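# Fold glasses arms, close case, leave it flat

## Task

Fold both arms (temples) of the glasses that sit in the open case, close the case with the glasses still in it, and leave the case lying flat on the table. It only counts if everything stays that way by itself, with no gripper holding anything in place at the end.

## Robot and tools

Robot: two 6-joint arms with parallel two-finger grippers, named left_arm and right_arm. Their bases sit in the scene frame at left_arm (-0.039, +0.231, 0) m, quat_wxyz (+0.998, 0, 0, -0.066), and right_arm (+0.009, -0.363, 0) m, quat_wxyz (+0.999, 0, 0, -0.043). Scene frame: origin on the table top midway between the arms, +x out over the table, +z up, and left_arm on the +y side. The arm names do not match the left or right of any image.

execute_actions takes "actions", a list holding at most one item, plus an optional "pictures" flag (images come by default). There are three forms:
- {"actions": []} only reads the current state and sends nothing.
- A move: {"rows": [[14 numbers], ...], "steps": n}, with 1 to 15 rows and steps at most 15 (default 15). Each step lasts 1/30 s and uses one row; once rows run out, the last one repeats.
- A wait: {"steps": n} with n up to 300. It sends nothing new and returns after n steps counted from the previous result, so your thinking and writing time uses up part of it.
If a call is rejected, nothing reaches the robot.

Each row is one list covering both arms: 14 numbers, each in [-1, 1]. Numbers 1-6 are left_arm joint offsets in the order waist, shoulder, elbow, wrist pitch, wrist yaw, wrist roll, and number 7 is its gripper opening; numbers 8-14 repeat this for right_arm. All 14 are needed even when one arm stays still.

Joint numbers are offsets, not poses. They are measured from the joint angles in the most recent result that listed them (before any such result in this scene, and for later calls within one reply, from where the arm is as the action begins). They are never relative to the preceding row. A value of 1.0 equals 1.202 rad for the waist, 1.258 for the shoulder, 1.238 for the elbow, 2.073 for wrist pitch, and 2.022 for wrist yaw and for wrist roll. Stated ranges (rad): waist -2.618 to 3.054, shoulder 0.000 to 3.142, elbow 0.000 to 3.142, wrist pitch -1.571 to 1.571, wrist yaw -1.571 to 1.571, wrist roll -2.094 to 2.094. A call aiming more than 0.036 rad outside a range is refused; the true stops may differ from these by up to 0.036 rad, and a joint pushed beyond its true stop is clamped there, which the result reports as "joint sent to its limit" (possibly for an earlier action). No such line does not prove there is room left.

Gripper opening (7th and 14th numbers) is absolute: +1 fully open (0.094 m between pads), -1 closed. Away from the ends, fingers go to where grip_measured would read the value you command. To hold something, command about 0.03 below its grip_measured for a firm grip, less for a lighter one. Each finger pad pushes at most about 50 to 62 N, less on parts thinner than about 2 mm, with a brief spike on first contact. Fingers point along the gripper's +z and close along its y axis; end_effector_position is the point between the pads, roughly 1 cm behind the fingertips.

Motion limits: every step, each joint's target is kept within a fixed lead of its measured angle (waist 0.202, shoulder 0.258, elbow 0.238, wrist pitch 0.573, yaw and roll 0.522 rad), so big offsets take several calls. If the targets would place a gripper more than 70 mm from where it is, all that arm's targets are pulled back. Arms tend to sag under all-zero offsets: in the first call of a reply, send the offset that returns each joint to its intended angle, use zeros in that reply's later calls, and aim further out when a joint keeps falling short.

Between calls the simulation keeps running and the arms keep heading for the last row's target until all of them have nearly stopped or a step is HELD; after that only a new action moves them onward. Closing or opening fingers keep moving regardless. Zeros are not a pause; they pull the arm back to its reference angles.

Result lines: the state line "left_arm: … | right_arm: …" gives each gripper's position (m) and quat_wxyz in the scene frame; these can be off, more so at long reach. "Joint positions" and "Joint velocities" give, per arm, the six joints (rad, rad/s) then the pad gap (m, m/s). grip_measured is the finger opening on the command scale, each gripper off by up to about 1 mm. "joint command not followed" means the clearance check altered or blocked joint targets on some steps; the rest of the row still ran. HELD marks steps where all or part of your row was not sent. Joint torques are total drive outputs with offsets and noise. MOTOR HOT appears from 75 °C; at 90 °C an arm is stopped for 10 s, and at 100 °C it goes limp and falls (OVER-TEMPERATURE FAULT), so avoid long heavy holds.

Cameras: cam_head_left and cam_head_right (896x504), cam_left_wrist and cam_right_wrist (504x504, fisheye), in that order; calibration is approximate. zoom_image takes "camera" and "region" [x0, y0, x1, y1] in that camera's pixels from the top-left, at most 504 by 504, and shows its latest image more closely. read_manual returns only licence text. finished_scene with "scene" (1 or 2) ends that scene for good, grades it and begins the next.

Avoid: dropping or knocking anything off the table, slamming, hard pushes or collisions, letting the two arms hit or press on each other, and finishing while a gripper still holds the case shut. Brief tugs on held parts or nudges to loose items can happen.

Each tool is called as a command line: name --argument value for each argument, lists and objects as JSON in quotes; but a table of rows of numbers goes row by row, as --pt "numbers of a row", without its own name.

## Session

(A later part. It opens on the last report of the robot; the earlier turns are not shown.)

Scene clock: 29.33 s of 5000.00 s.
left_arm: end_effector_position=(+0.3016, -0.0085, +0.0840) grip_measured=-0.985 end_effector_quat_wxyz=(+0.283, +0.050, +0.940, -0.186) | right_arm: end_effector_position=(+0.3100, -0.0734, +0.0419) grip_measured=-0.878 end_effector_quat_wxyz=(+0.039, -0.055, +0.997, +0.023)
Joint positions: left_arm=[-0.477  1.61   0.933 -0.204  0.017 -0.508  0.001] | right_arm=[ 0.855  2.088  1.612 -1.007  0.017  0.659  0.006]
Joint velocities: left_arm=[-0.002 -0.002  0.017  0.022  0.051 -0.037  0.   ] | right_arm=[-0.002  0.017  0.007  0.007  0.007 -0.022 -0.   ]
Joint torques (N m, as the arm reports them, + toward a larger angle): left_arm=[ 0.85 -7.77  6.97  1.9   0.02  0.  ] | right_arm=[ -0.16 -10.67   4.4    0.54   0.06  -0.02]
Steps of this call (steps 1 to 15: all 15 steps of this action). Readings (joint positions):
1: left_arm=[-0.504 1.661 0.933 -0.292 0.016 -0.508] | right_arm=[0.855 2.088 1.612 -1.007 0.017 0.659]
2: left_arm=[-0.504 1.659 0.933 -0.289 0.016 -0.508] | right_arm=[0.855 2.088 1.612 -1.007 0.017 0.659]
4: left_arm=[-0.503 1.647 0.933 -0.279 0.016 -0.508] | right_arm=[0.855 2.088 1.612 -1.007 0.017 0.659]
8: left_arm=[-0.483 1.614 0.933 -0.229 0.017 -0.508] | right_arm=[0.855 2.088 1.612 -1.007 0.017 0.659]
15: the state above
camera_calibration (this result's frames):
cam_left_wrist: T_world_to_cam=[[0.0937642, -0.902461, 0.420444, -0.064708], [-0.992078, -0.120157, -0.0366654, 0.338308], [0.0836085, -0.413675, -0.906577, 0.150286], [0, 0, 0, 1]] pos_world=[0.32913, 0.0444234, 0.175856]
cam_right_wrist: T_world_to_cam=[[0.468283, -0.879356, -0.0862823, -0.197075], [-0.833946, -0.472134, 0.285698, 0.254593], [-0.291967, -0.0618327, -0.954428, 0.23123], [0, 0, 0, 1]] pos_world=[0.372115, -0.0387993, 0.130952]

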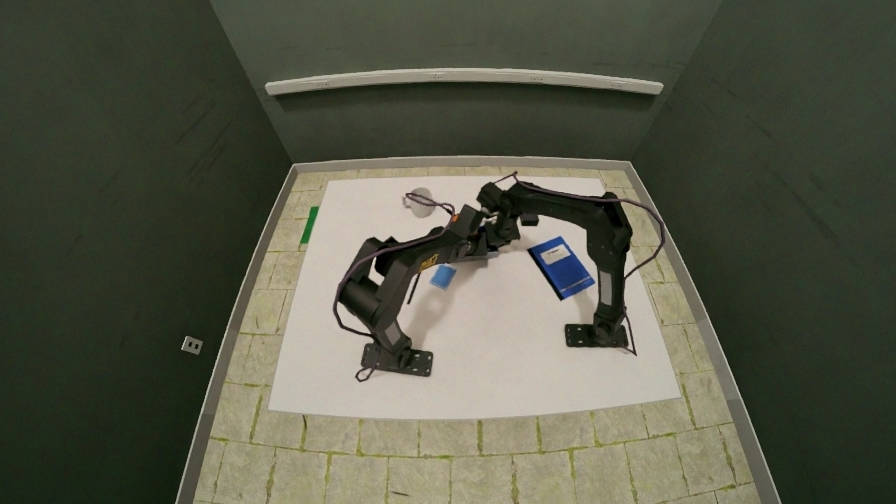

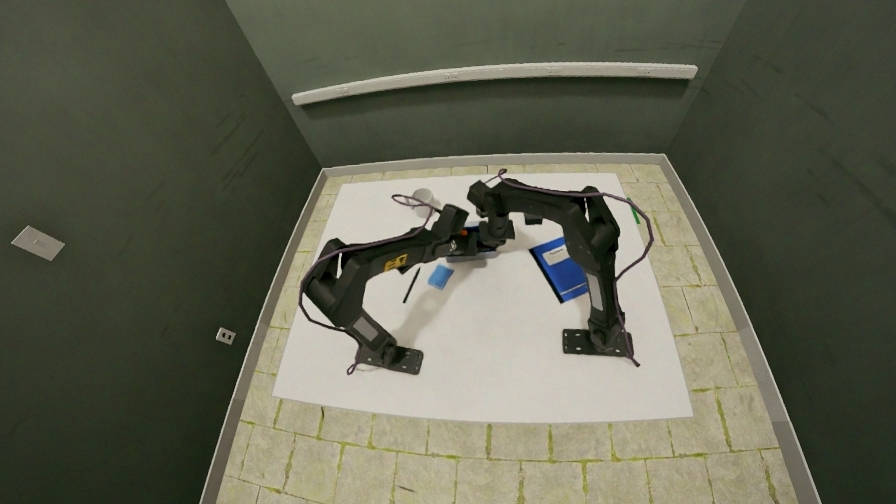

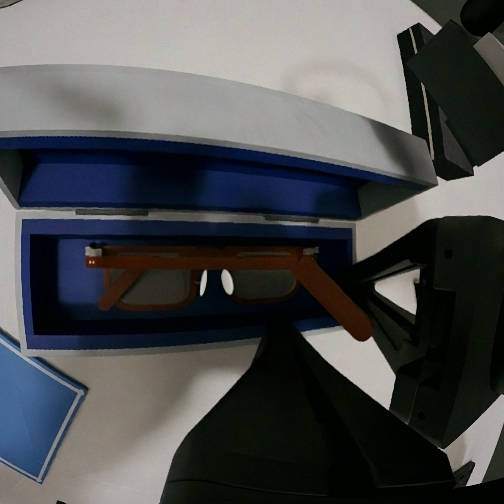

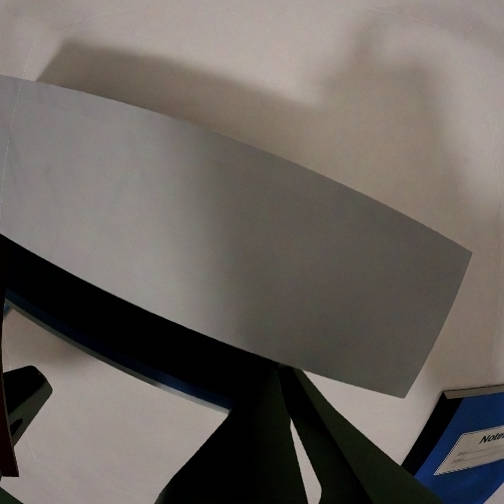

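execute_actions --actions '[{"rows":[[0,-0.05,0,-0.05,0,0,-1,0,0,0,0,0,0,-0.72],[0,-0.1,0,-0.05,0,0,-1,0,0,0,0,0,0,-0.72],[0,-0.2,0,-0.05,0,0,-1,0,0,0,0,0,0,-0.72],[0,-0.2,0,-0.05,0,0,-1,0,-0.06,0,0,0,0,-0.72],[0,-0.2,0,-0.05,0,0,-1,0,-0.09,0,0,0,0,-0.72],[0,-0.2,0,-0.05,0,0,-1,0,-0.09,0,0,0,0,-0.72],[0,-0.2,0,-0.05,0,0,-1,0,-0.09,0,0,0,0,-0.72],[0,-0.2,0,-0.05,0,0,-1,0,-0.09,0,0,0,0,-0.72],[0,-0.2,0,-0.05,0,0,-1,0,-0.2,-0.1,0,0,0,-0.72],[0,-0.2,0,-0.05,0,0,-1,0,-0.3,-0.2,0,0,0,-0.72],[0,-0.2,0,-0.05,0,0,-1,0,-0.55,-0.5,0,0,0,-0.72]]}]' --pictures false

execute_actions --actions '[{"steps":15}]' --pictures false

execute_actions --actions '[{"rows":[[-0.012,0,-0.1,0.49,0,0.25,-1,0,-0.1,0,0.1,0,-0.3,-0.72],[-0.012,0,-0.1,0.49,0,0.25,-1,0,-0.1,0,0.1,0,-0.3,-0.72],[-0.012,0,-0.15,0.49,0,0.25,-1,0,-0.1,0,0.1,0,-0.3,-0.72],[-0.012,0,-0.2,0.49,0,0.25,-1,0,-0.1,0,0.1,0,-0.3,-0.72],[-0.012,0.05,-0.25,0.49,0,0.25,-1,0,-0.1,0,0.1,0,-0.3,-0.72]]}]' --pictures false

execute_actions --actions '[{"steps":15}]'

Scene clock: 37.63 s of 5000.00 s.
left_arm: end_effector_position=(+0.2880, +0.0009, +0.1705) grip_measured=-0.985 end_effector_quat_wxyz=(+0.353, +0.049, +0.906, -0.229) | right_arm: end_effector_position=(+0.2293, -0.1517, +0.1060) grip_measured=-0.721 end_effector_quat_wxyz=(+0.088, -0.054, +0.993, +0.065)
Joint positions: left_arm=[-0.477  1.352  0.932 -0.283  0.017 -0.508  0.001] | right_arm=[ 0.855  1.5    1.127 -0.979  0.017  0.659  0.013]
Joint velocities: left_arm=[ 0.027 -0.002 -0.012 -0.007  0.022 -0.037 -0.   ] | right_arm=[-0.017 -2.357 -2.005 -0.374  0.022 -0.022 -0.   ]
Joint torques (N m, as the arm reports them, + toward a larger angle): left_arm=[-0.07 -4.31  7.68  1.83  0.03  0.  ] | right_arm=[ 0.04 -2.41  4.06  0.88  0.05  0.  ]
Steps of this call (steps 1 to 15: the robot went on to your last target; steps 16 to 90: nothing new was sent; then 4.80 s passed at rest; steps 91 to 105: all 15 steps of this action). Readings (joint positions):
91: left_arm=[-0.477 1.605 0.933 -0.210 0.017 -0.508] | right_arm=[0.855 2.088 1.612 -1.007 0.017 0.659]
92: left_arm=[-0.477 1.589 0.933 -0.231 0.017 -0.508] | right_arm=[0.855 2.088 1.612 -1.007 0.017 0.659]
94: left_arm=[-0.477 1.499 0.923 -0.276 0.017 -0.508] | right_arm=[0.855 2.084 1.612 -1.007 0.017 0.659]
98: left_arm=[-0.477 1.347 0.930 -0.275 0.017 -0.508] | right_arm=[0.855 2.024 1.608 -1.010 0.017 0.659]
105: the state above

Scene clock: 38.13 s of 5000.00 s.
left_arm: end_effector_position=(+0.2878, +0.0010, +0.1703) grip_measured=-0.985 end_effector_quat_wxyz=(+0.352, +0.049, +0.906, -0.229) | right_arm: end_effector_position=(+0.1963, -0.1837, +0.0944) grip_measured=-0.721 end_effector_quat_wxyz=(+0.062, -0.054, +0.996, +0.043)
Joint positions: left_arm=[-0.477  1.352  0.932 -0.285  0.017 -0.508  0.001] | right_arm=[ 0.855  1.392  0.999 -1.029  0.017  0.659  0.013]
Joint velocities: left_arm=[-0.002 -0.002 -0.007  0.081 -0.022 -0.007  0.   ] | right_arm=[-0.022 -0.002  0.007  0.051 -0.037  0.022 -0.   ]
Joint torques (N m, as the arm reports them, + toward a larger angle): left_arm=[-0.1  -4.32  7.69  1.78  0.01 -0.01] | right_arm=[-0.1  -4.5   4.11  0.84  0.1   0.03]
Steps of this call (steps 1 to 15: the robot went on to your last target). Readings (joint positions):
1: left_arm=[-0.477 1.352 0.932 -0.284 0.017 -0.508] | right_arm=[0.855 1.435 1.072 -0.999 0.017 0.659]
2: left_arm=[-0.477 1.352 0.932 -0.284 0.017 -0.508] | right_arm=[0.855 1.397 1.038 -1.020 0.017 0.659]
4: left_arm=[-0.477 1.352 0.932 -0.284 0.017 -0.508] | right_arm=[0.855 1.384 1.011 -1.035 0.017 0.659]
8: left_arm=[-0.477 1.352 0.932 -0.285 0.017 -0.508] | right_arm=[0.855 1.392 0.999 -1.034 0.017 0.659]
15: the state above

Scene clock: 38.63 s of 5000.00 s.
left_arm: end_effector_position=(+0.3215, -0.0234, +0.2158) grip_measured=-0.985 end_effector_quat_wxyz=(+0.626, +0.221, +0.717, -0.213) | right_arm: end_effector_position=(+0.2257, -0.1552, +0.1338) grip_measured=-0.721 end_effector_quat_wxyz=(+0.200, -0.327, +0.920, +0.082)
Joint positions: left_arm=[-0.479  1.42   0.627  0.667  0.017 -0.028  0.001] | right_arm=[ 0.855  1.277  0.989 -0.848  0.017  0.082  0.013]
Joint velocities: left_arm=[ 0.007  0.007  0.012  0.476  0.037  0.125 -0.   ] | right_arm=[-0.012  0.002 -0.002  0.051  0.007 -0.125 -0.   ]
Joint torques (N m, as the arm reports them, + toward a larger angle): left_arm=[-1.09 -5.65  6.75  2.32  0.01  0.07] | right_arm=[ 0.07 -4.87  5.52  1.33  0.06 -0.06]
Steps of this call (steps 1 to 15: all 15 steps of this action). Readings (joint positions):
1: left_arm=[-0.477 1.350 0.906 -0.208 0.017 -0.430] | right_arm=[0.855 1.380 0.995 -1.009 0.017 0.579]
2: left_arm=[-0.478 1.350 0.873 -0.094 0.017 -0.346] | right_arm=[0.855 1.359 0.989 -0.978 0.017 0.479]
4: left_arm=[-0.479 1.352 0.793 0.134 0.017 -0.224] | right_arm=[0.855 1.311 0.989 -0.928 0.017 0.327]
8: left_arm=[-0.479 1.399 0.651 0.481 0.017 -0.097] | right_arm=[0.855 1.277 0.989 -0.869 0.017 0.169]
15: the state above

Scene clock: 39.13 s of 5000.00 s.
left_arm: end_effector_position=(+0.3225, -0.0242, +0.2291) grip_measured=-0.985 end_effector_quat_wxyz=(+0.647, +0.222, +0.698, -0.214) | right_arm: end_effector_position=(+0.2263, -0.1546, +0.1342) grip_measured=-0.721 end_effector_quat_wxyz=(+0.202, -0.337, +0.916, +0.080)
Joint positions: left_arm=[-0.479  1.42   0.627  0.721  0.017 -0.01   0.001] | right_arm=[ 0.855  1.277  0.989 -0.844  0.017  0.06   0.013]
Joint velocities: left_arm=[ 0.002 -0.017  0.012  0.022 -0.007  0.022 -0.001] | right_arm=[ 0.012  0.002  0.012  0.007 -0.051 -0.037  0.001]
Joint torques (N m, as the arm reports them, + toward a larger angle): left_arm=[-1.02 -5.63  6.72  2.43  0.04  0.06] | right_arm=[-0.2  -4.92  5.62  1.34  0.05 -0.03]
Steps of this call (steps 1 to 15: the robot went on to your last target). Readings (joint positions):
1: left_arm=[-0.479 1.420 0.627 0.680 0.017 -0.024] | right_arm=[0.855 1.277 0.989 -0.847 0.017 0.077]
2: left_arm=[-0.479 1.420 0.627 0.690 0.017 -0.021] | right_arm=[0.855 1.277 0.989 -0.846 0.017 0.074]
4: left_arm=[-0.479 1.420 0.627 0.703 0.017 -0.017] | right_arm=[0.855 1.277 0.989 -0.845 0.017 0.069]
8: left_arm=[-0.479 1.420 0.627 0.715 0.017 -0.013] | right_arm=[0.855 1.277 0.989 -0.844 0.017 0.063]
15: the state above
camera_calibration (this result's frames):
cam_left_wrist: T_world_to_cam=[[-0.486408, -0.818627, 0.30538, 0.0737399], [-0.580883, 0.0418999, -0.812908, 0.411632], [0.652673, -0.572795, -0.495907, -0.00783872], [0, 0, 0, 1]] pos_world=[0.280094, 0.0386282, 0.308213]
cam_right_wrist: T_world_to_cam=[[0.878785, -0.471377, 0.0744354, -0.272734], [-0.470395, -0.8819, -0.0313117, 0.0169853], [0.0804042, -0.00749782, -0.996734, 0.219636], [0, 0, 0, 1]] pos_world=[0.230005, -0.111934, 0.239752]

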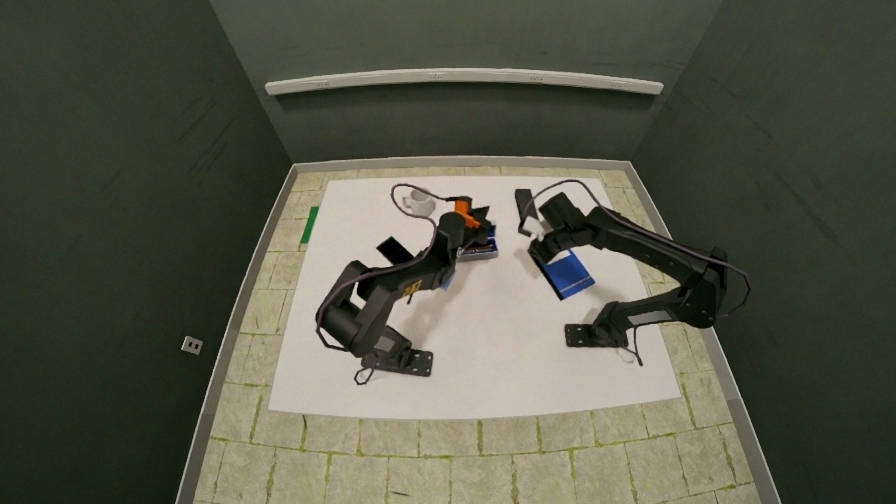

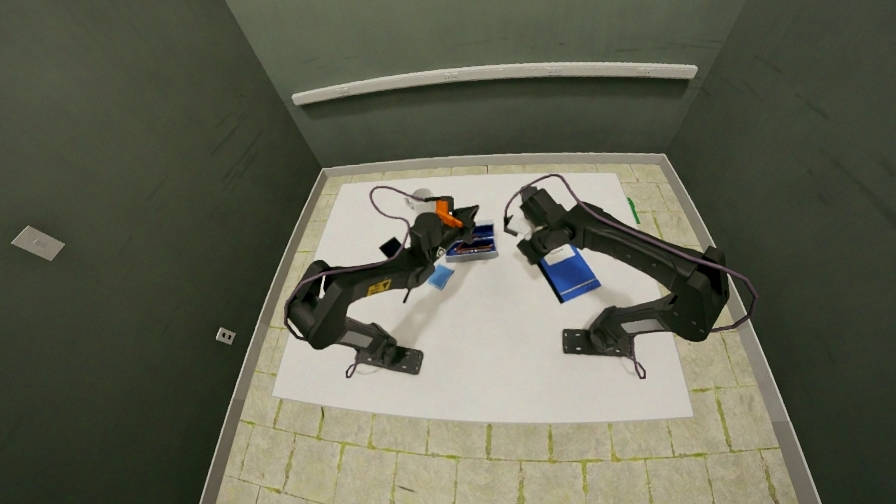

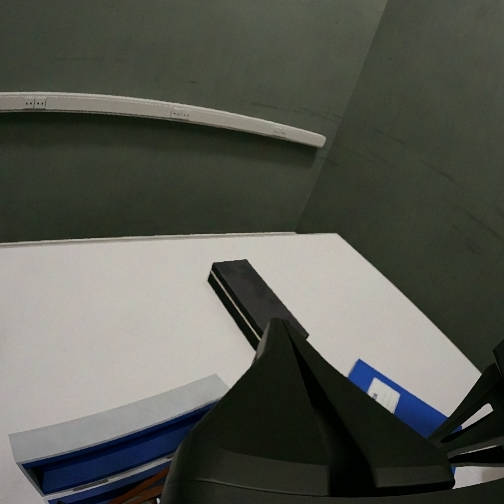

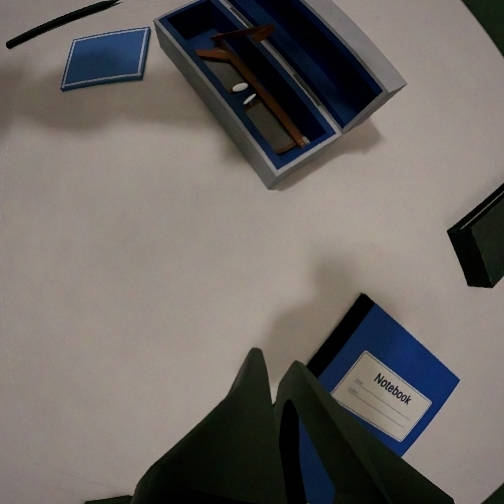

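execute_actions --actions '[{"rows":[[-0.02,0.04,0,0.05,0,0,-1,0,0,0,0,0,0,-0.72],[-0.02,0.08,0,0.05,0,0,-1,0,0,0,0,0,0,-0.72],[-0.02,0.12,0,0.05,0,0,-1,0,0,0,0,0,0,-0.72],[-0.02,0.15,0,0.05,0,0,-1,0,0,0,0,0,0,-0.72],[-0.02,0.18,0,0.05,0,0,-1,0,0,0,0,0,0,-0.72],[-0.02,0.2,0,0.05,0,0,-1,0,0,0,0,0,0,-0.72],[-0.02,0.22,0,0.05,0,0,-1,0,0,0,0,0,0,-0.72],[-0.02,0.24,0,0.05,0,0,-1,0,0,0,0,0,0,-0.72],[-0.03,0.26,0,0.05,0,0,-1,0,0,0,0,0,0,-0.72],[-0.03,0.28,0,0.05,0,0,-1,0,0,0,0,0,0,-0.72],[-0.03,0.3,0,0.05,0,0,-1,0,0,0,0,0,0,-0.72],[-0.03,0.32,0,0.05,0,0,-1,0,0,0,0,0,0,-0.72]]}]' --pictures false

execute_actions --actions '[{"steps":10}]'

Scene clock: 45.37 s of 5000.00 s.
left_arm: end_effector_position=(+0.3316, -0.0458, +0.0799) grip_measured=-0.985 end_effector_quat_wxyz=(+0.534, +0.259, +0.783, -0.187) | right_arm: end_effector_position=(+0.2263, -0.1546, +0.1342) grip_measured=-0.721 end_effector_quat_wxyz=(+0.203, -0.338, +0.916, +0.080)
Joint positions: left_arm=[-0.506  1.818  0.627  0.823  0.019 -0.01   0.001] | right_arm=[ 0.855  1.277  0.989 -0.844  0.017  0.059  0.013]
Joint velocities: left_arm=[-0.017  0.144  0.002  0.022 -0.066 -0.037 -0.001] | right_arm=[ 0.002 -0.007 -0.002 -0.022  0.037 -0.022 -0.   ]
Joint torques (N m, as the arm reports them, + toward a larger angle): left_arm=[-0.82 -7.93  5.61  2.31 -0.01 -0.02] | right_arm=[-0.09 -3.9   4.99  1.16  0.01 -0.02]
Steps of this call (steps 1 to 15: the robot went on to your last target; steps 16 to 90: nothing new was sent; then 2.73 s passed at rest; steps 91 to 105: all 15 steps of this action). Readings (joint positions):
91: left_arm=[-0.480 1.426 0.627 0.735 0.017 -0.010] | right_arm=[0.855 1.277 0.989 -0.844 0.017 0.059]
92: left_arm=[-0.483 1.443 0.627 0.762 0.017 -0.010] | right_arm=[0.855 1.277 0.989 -0.844 0.017 0.059]
94: left_arm=[-0.489 1.506 0.627 0.813 0.017 -0.010] | right_arm=[0.855 1.277 0.989 -0.844 0.017 0.059]
98: left_arm=[-0.491 1.673 0.627 0.826 0.017 -0.010] | right_arm=[0.855 1.277 0.989 -0.844 0.017 0.059]
105: the state above

Scene clock: 45.70 s of 5000.00 s.
left_arm: end_effector_position=(+0.3316, -0.0458, +0.0789) grip_measured=-0.985 end_effector_quat_wxyz=(+0.533, +0.259, +0.783, -0.187) | right_arm: end_effector_position=(+0.2263, -0.1546, +0.1342) grip_measured=-0.721 end_effector_quat_wxyz=(+0.203, -0.338, +0.916, +0.080)
Joint positions: left_arm=[-0.506  1.821  0.627  0.824  0.019 -0.01   0.001] | right_arm=[ 0.855  1.277  0.989 -0.844  0.017  0.059  0.013]
Joint velocities: left_arm=[-0.012 -0.007 -0.007 -0.022 -0.051 -0.007 -0.001] | right_arm=[ 0.017 -0.007 -0.017 -0.007  0.022  0.007  0.   ]
Joint torques (N m, as the arm reports them, + toward a larger angle): left_arm=[-0.87 -7.25  5.52  2.32  0.01  0.  ] | right_arm=[-0.18 -3.95  4.9   1.13  0.05 -0.01]
Steps of this call (steps 1 to 10: the robot went on to your last target). Readings (joint positions):
1: left_arm=[-0.506 1.821 0.627 0.823 0.019 -0.010] | right_arm=[0.855 1.277 0.989 -0.844 0.017 0.059]
2: left_arm=[-0.506 1.821 0.627 0.823 0.019 -0.010] | right_arm=[0.855 1.277 0.989 -0.844 0.017 0.059]
4: left_arm=[-0.506 1.821 0.627 0.824 0.019 -0.010] | right_arm=[0.855 1.277 0.989 -0.844 0.017 0.059]
8: left_arm=[-0.506 1.821 0.627 0.824 0.019 -0.010] | right_arm=[0.855 1.277 0.989 -0.844 0.017 0.059]
10: the state above
camera_calibration (this result's frames):
cam_left_wrist: T_world_to_cam=[[-0.439788, -0.855934, 0.271961, 0.0917877], [-0.753275, 0.186657, -0.630663, 0.34511], [0.489042, -0.48222, -0.726843, -0.0240172], [0, 0, 0, 1]] pos_world=[0.312075, 0.00256562, 0.175228]
cam_right_wrist: T_world_to_cam=[[0.879249, -0.470439, 0.0748912, -0.272755], [-0.469471, -0.882398, -0.0311441, 0.0166767], [0.0807352, -0.00777585, -0.996705, 0.219514], [0, 0, 0, 1]] pos_world=[0.229926, -0.111892, 0.239737]

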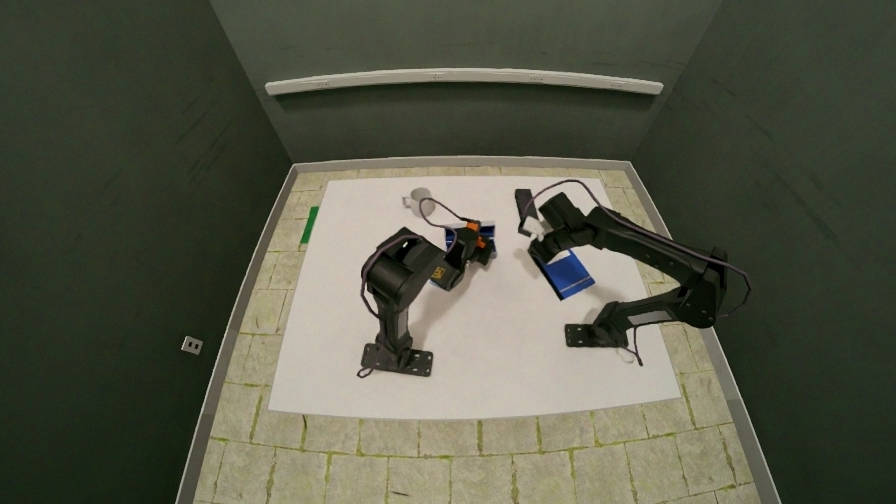

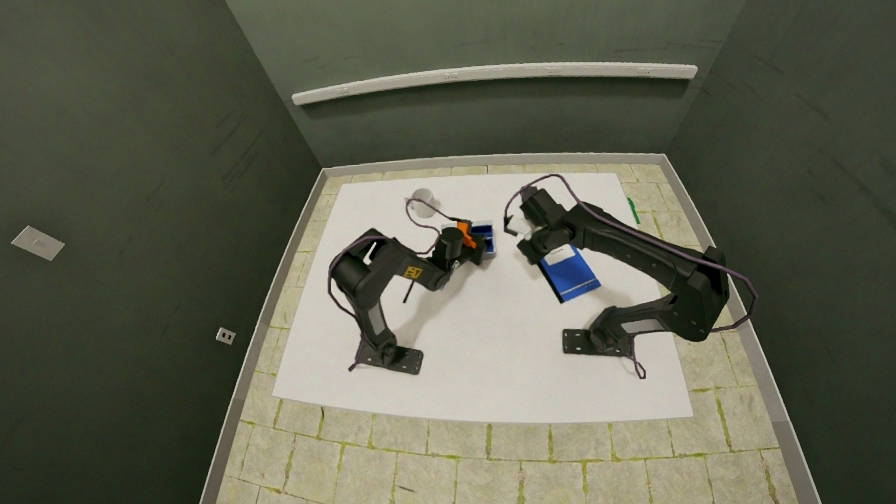

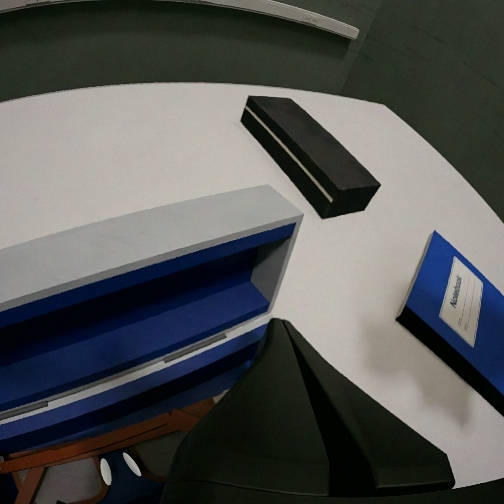

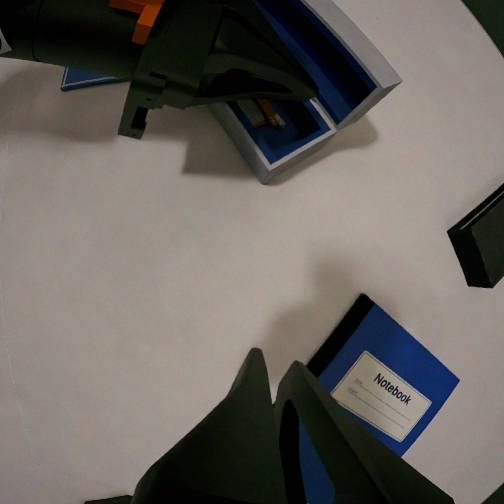

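execute_actions --actions '[{"rows":[[0.03,-0.16,0.1,-0.2,0,0,-1,0,0,0,0,0,0,-0.72],[0.03,-0.16,0.1,-0.25,0,0,-1,0,0,0,0,0,0,-0.72],[0.03,-0.16,0.15,-0.3,0,0,-1,0,0,0,0,0,0,-0.72],[0.03,-0.16,0.2,-0.4,0,0,-1,0,0,0,0,0,0,-0.72],[0.03,-0.16,0.29,-0.53,0,0,-1,0,0,0,0,0,0,-0.72]]}]' --pictures false

execute_actions --actions '[{"steps":20}]'

Scene clock: 50.87 s of 5000.00 s.
left_arm: end_effector_position=(+0.3180, -0.0219, +0.1085) grip_measured=-0.985 end_effector_quat_wxyz=(+0.354, +0.278, +0.885, -0.124) | right_arm: end_effector_position=(+0.2263, -0.1546, +0.1342) grip_measured=-0.721 end_effector_quat_wxyz=(+0.203, -0.338, +0.916, +0.080)
Joint positions: left_arm=[-0.479  1.616  0.989 -0.176  0.022 -0.011  0.001] | right_arm=[ 0.855  1.277  0.989 -0.844  0.017  0.059  0.013]
Joint velocities: left_arm=[ 0.012  0.032 -0.002 -0.637  0.022  0.051 -0.001] | right_arm=[-0.002  0.007  0.002 -0.007  0.022  0.037 -0.001]
Joint torques (N m, as the arm reports them, + toward a larger angle): left_arm=[ 0.67 -6.89  7.03  1.91 -0.01  0.  ] | right_arm=[-0.07 -3.91  5.04  1.15  0.06  0.02]
Steps of this call (steps 1 to 15: the robot went on to your last target; steps 16 to 90: nothing new was sent; then 1.67 s passed at rest; steps 91 to 105: all 15 steps of this action). Readings (joint positions):
91: left_arm=[-0.503 1.796 0.643 0.753 0.021 -0.011] | right_arm=[0.855 1.277 0.989 -0.844 0.017 0.059]
92: left_arm=[-0.500 1.753 0.663 0.645 0.022 -0.011] | right_arm=[0.855 1.277 0.989 -0.844 0.017 0.059]
94: left_arm=[-0.488 1.674 0.742 0.445 0.022 -0.011] | right_arm=[0.855 1.277 0.989 -0.844 0.017 0.059]
98: left_arm=[-0.479 1.623 0.968 0.097 0.022 -0.011] | right_arm=[0.855 1.277 0.989 -0.844 0.017 0.059]
105: the state above

Scene clock: 51.53 s of 5000.00 s.
left_arm: end_effector_position=(+0.3064, -0.0137, +0.0955) grip_measured=-0.985 end_effector_quat_wxyz=(+0.319, +0.281, +0.898, -0.113) | right_arm: end_effector_position=(+0.2263, -0.1546, +0.1342) grip_measured=-0.721 end_effector_quat_wxyz=(+0.203, -0.338, +0.916, +0.080)
Joint positions: left_arm=[-0.479  1.616  0.989 -0.253  0.022 -0.011  0.001] | right_arm=[ 0.855  1.277  0.989 -0.844  0.017  0.059  0.013]
Joint velocities: left_arm=[-0.007  0.007 -0.002  0.022 -0.037  0.022 -0.001] | right_arm=[-0.012 -0.017 -0.017  0.022  0.007 -0.022  0.   ]
Joint torques (N m, as the arm reports them, + toward a larger angle): left_arm=[ 0.84 -6.66  6.85  1.58 -0.02 -0.01] | right_arm=[-0.2  -3.84  4.82  1.13  0.08  0.01]
Steps of this call (steps 1 to 20: the robot went on to your last target). Readings (joint positions):
1: left_arm=[-0.479 1.616 0.989 -0.195 0.022 -0.011] | right_arm=[0.855 1.277 0.989 -0.844 0.017 0.059]
2: left_arm=[-0.479 1.616 0.989 -0.210 0.022 -0.011] | right_arm=[0.855 1.277 0.989 -0.844 0.017 0.059]
4: left_arm=[-0.479 1.616 0.989 -0.227 0.022 -0.011] | right_arm=[0.855 1.277 0.989 -0.844 0.017 0.059]
8: left_arm=[-0.479 1.616 0.989 -0.244 0.022 -0.011] | right_arm=[0.855 1.277 0.989 -0.844 0.017 0.059]
20: the state above
camera_calibration (this result's frames):
cam_left_wrist: T_world_to_cam=[[-0.325395, -0.931266, 0.163897, 0.0778447], [-0.935474, 0.291774, -0.199389, 0.34669], [0.137863, -0.218201, -0.966117, 0.149904], [0, 0, 0, 1]] pos_world=[0.328983, 0.00404834, 0.201192]
cam_right_wrist: T_world_to_cam=[[0.879249, -0.470439, 0.0748912, -0.272755], [-0.469471, -0.882398, -0.0311441, 0.0166767], [0.0807352, -0.00777585, -0.996705, 0.219514], [0, 0, 0, 1]] pos_world=[0.229926, -0.111892, 0.239737]

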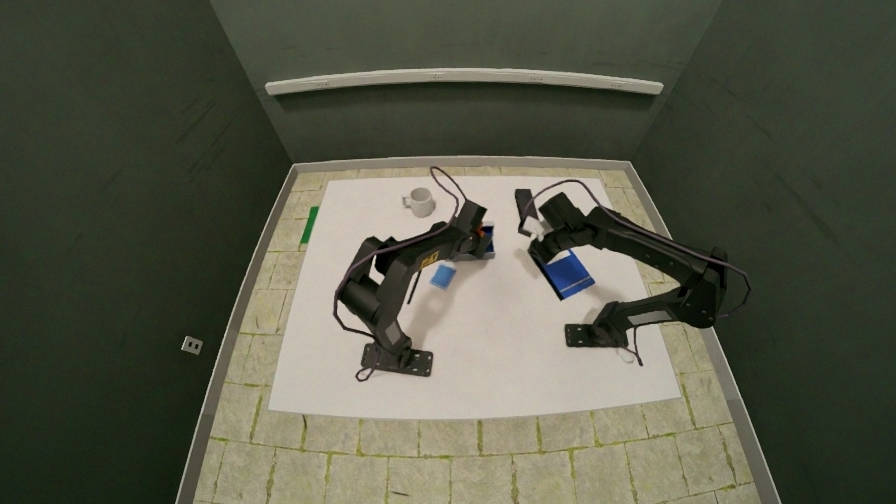

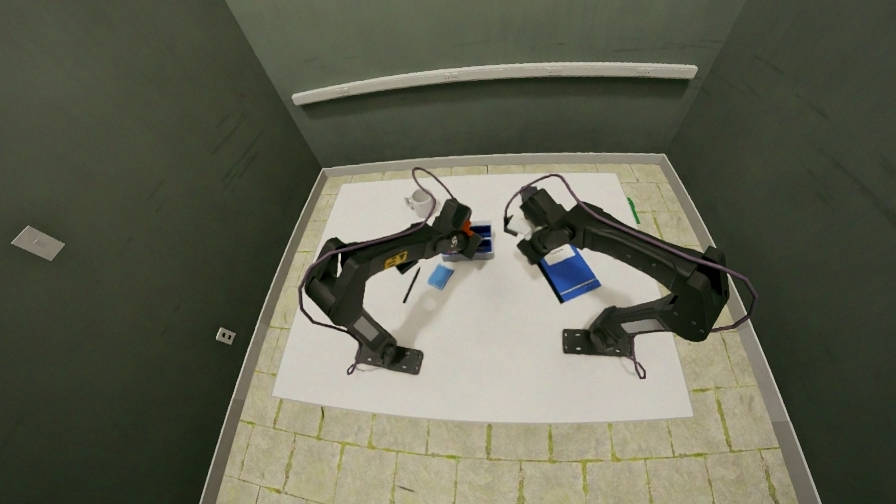

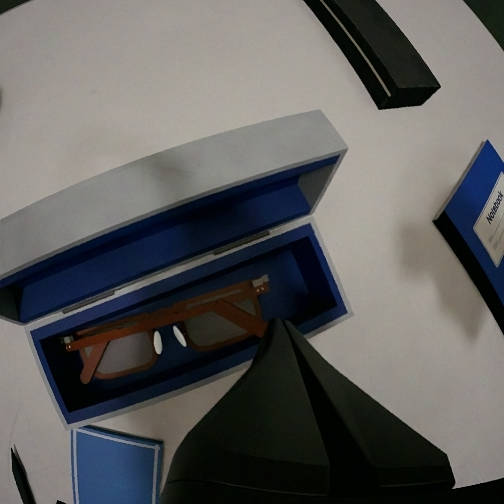

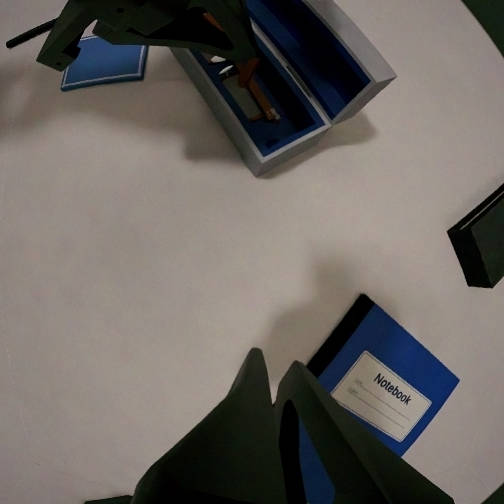

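execute_actions --actions '[{"rows":[[0.022,0.02,0,0.028,0,0,-1,0,0,0,0,0,0,-0.72],[0.022,0.04,0,0.028,0,0,-1,0,0,0,0,0,0,-0.72],[0.022,0.06,0,0.028,0,0,-1,0,0,0,0,0,0,-0.72],[0.022,0.075,0,0.028,0,0,-1,0,0,0,0,0,0,-0.72],[0.022,0.09,0,0.028,0,0,-1,0,0,0,0,0,0,-0.72],[0.022,0.105,0,0.028,0,0,-1,0,0,0,0,0,0,-0.72],[0.022,0.12,0,0.028,0,0,-1,0,0,0,0,0,0,-0.72]]}]'

Scene clock: 55.53 s of 5000.00 s.
left_arm: end_effector_position=(+0.3162, -0.0108, +0.0466) grip_measured=-0.985 end_effector_quat_wxyz=(+0.285, +0.276, +0.912, -0.098) | right_arm: end_effector_position=(+0.2263, -0.1546, +0.1342) grip_measured=-0.721 end_effector_quat_wxyz=(+0.203, -0.338, +0.916, +0.080)
Joint positions: left_arm=[-0.461  1.761  0.989 -0.185  0.019 -0.011  0.001] | right_arm=[ 0.855  1.277  0.989 -0.844  0.017  0.059  0.013]
Joint velocities: left_arm=[-0.002 -0.007 -0.002  0.051  0.007 -0.007 -0.001] | right_arm=[ 0.007 -0.007 -0.002 -0.007 -0.037 -0.007  0.001]
Joint torques (N m, as the arm reports them, + toward a larger angle): left_arm=[ 0.77 -7.49  6.57  1.58  0.03  0.  ] | right_arm=[-0.16 -4.07  4.93  1.11  0.05  0.04]
Steps of this call (steps 1 to 15: the robot went on to your last target; steps 16 to 90: nothing new was sent; then 0.50 s passed at rest; steps 91 to 105: all 15 steps of this action). Readings (joint positions):
91: left_arm=[-0.478 1.617 0.989 -0.249 0.022 -0.011] | right_arm=[0.855 1.277 0.989 -0.844 0.017 0.059]
92: left_arm=[-0.475 1.624 0.989 -0.239 0.022 -0.011] | right_arm=[0.855 1.277 0.989 -0.844 0.017 0.059]
94: left_arm=[-0.468 1.651 0.989 -0.215 0.022 -0.011] | right_arm=[0.855 1.277 0.989 -0.844 0.017 0.059]
98: left_arm=[-0.463 1.739 0.989 -0.201 0.022 -0.011] | right_arm=[0.855 1.277 0.989 -0.844 0.017 0.059]
105: the state above
camera_calibration (this result's frames):
cam_left_wrist: T_world_to_cam=[[-0.297871, -0.944181, 0.140692, 0.084004], [-0.951203, 0.281133, -0.127192, 0.346817], [0.080539, -0.171714, -0.981849, 0.121289], [0, 0, 0, 1]] pos_world=[0.345147, 0.00264025, 0.151381]
cam_right_wrist: T_world_to_cam=[[0.879249, -0.470439, 0.0748912, -0.272755], [-0.469471, -0.882398, -0.0311441, 0.0166767], [0.0807352, -0.00777585, -0.996705, 0.219514], [0, 0, 0, 1]] pos_world=[0.229926, -0.111892, 0.239737]

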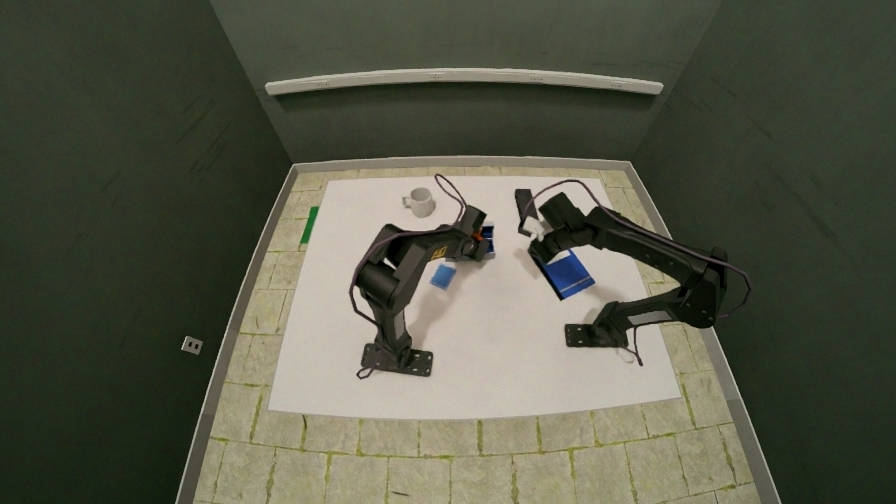

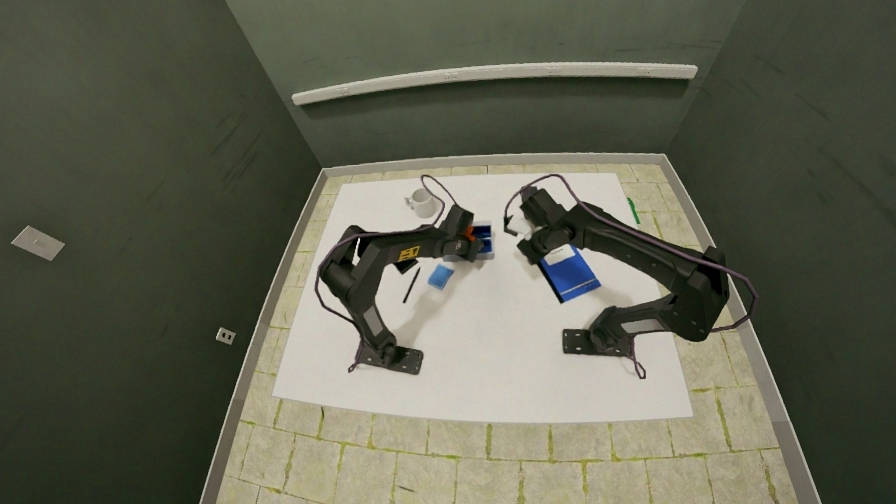

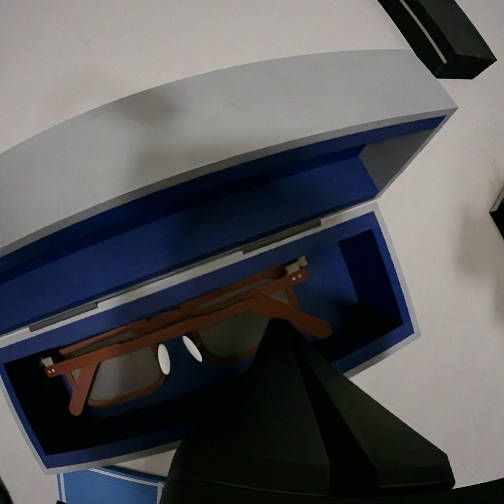

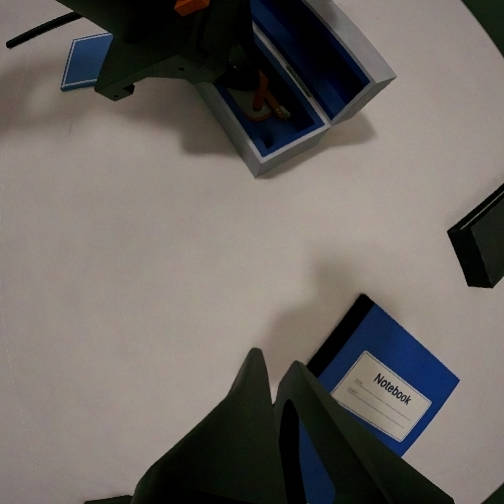

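Nudge forward 1 cm and press further.

execute_actions --actions '[{"rows":[[0,-0.01,0,0.035,0,0,-1,0,0,0,0,0,0,-0.72],[0,-0.01,0,0.035,0,0,-1,0,0,0,0,0,0,-0.72],[0,-0.01,0,0.035,0,0,-1,0,0,0,0,0,0,-0.72],[0,-0.01,0,0.035,0,0,-1,0,0,0,0,0,0,-0.72],[0,0,0,0.035,0,0,-1,0,0,0,0,0,0,-0.72],[0,0.015,0,0.035,0,0,-1,0,0,0,0,0,0,-0.72],[0,0.03,0,0.035,0,0,-1,0,0,0,0,0,0,-0.72],[0,0.042,0,0.035,0,0,-1,0,0,0,0,0,0,-0.72]]}]'

Scene clock: 58.97 s of 5000.00 s.
left_arm: end_effector_position=(+0.3259, -0.0173, +0.0404) grip_measured=-0.985 end_effector_quat_wxyz=(+0.300, +0.275, +0.908, -0.103) | right_arm: end_effector_position=(+0.2263, -0.1546, +0.1342) grip_measured=-0.721 end_effector_quat_wxyz=(+0.203, -0.338, +0.916, +0.080)
Joint positions: left_arm=[-0.461  1.802  0.989 -0.112  0.019 -0.011  0.001] | right_arm=[ 0.855  1.277  0.989 -0.844  0.017  0.059  0.013]
Joint velocities: left_arm=[ 0.012 -0.012 -0.007 -0.051  0.022  0.051 -0.   ] | right_arm=[-0.002  0.007 -0.002  0.037 -0.007 -0.022  0.001]
Joint torques (N m, as the arm reports them, + toward a larger angle): left_arm=[ 0.   -7.34  6.54  1.7   0.03 -0.01] | right_arm=[-0.17 -4.02  5.1   1.13  0.03 -0.01]
Steps of this call (steps 1 to 15: the robot went on to your last target; steps 16 to 88: nothing new was sent; steps 89 to 103: all 15 steps of this action). Readings (joint positions):
89: left_arm=[-0.461 1.761 0.989 -0.180 0.019 -0.011] | right_arm=[0.855 1.277 0.989 -0.844 0.017 0.059]
90: left_arm=[-0.461 1.761 0.989 -0.171 0.019 -0.011] | right_arm=[0.855 1.277 0.989 -0.844 0.017 0.059]
92: left_arm=[-0.461 1.761 0.989 -0.152 0.019 -0.011] | right_arm=[0.855 1.277 0.989 -0.844 0.017 0.059]
96: left_arm=[-0.461 1.772 0.989 -0.129 0.019 -0.011] | right_arm=[0.855 1.277 0.989 -0.844 0.017 0.059]
103: the state above
camera_calibration (this result's frames):
cam_left_wrist: T_world_to_cam=[[-0.301586, -0.941659, 0.149411, 0.0825889], [-0.947406, 0.278375, -0.157887, 0.356985], [0.107084, -0.189169, -0.976088, 0.10416], [0, 0, 0, 1]] pos_world=[0.351964, -0.00190148, 0.145693]
cam_right_wrist: T_world_to_cam=[[0.879249, -0.470439, 0.0748912, -0.272755], [-0.469471, -0.882398, -0.0311441, 0.0166767], [0.0807352, -0.00777585, -0.996705, 0.219514], [0, 0, 0, 1]] pos_world=[0.229926, -0.111892, 0.239737]

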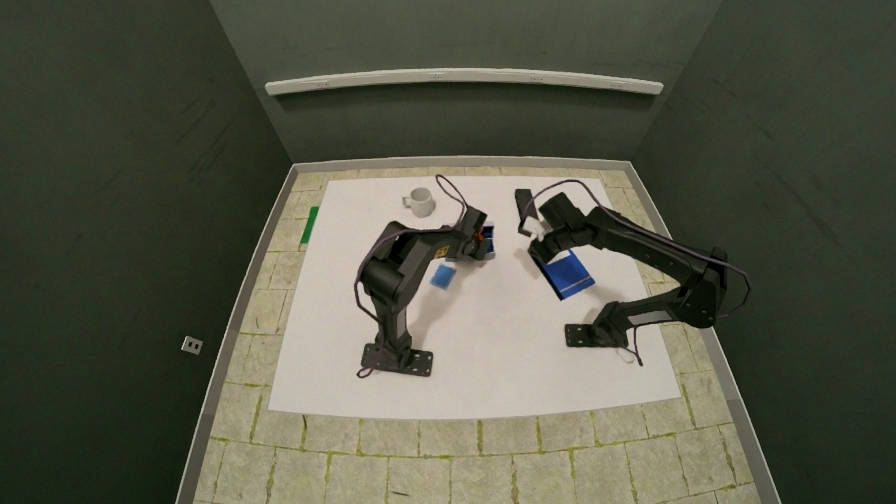

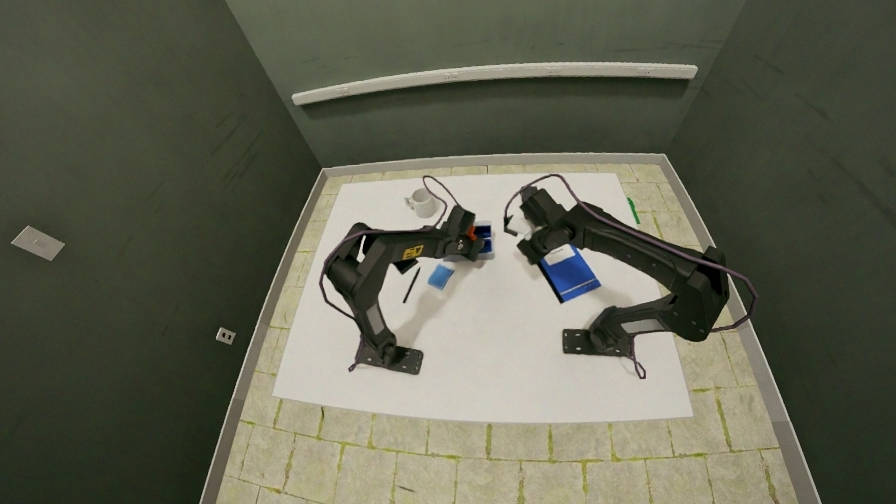

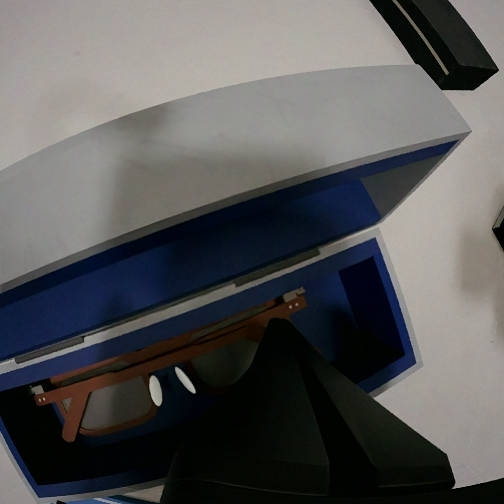

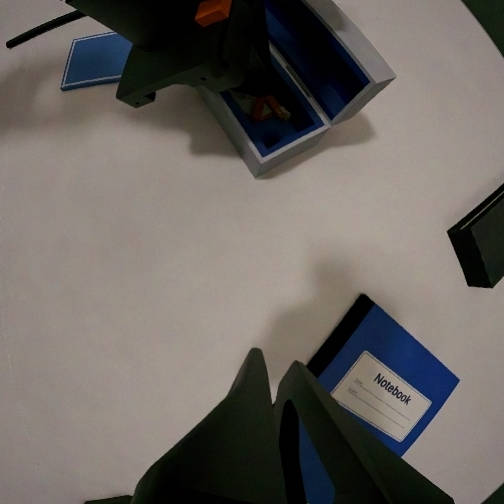

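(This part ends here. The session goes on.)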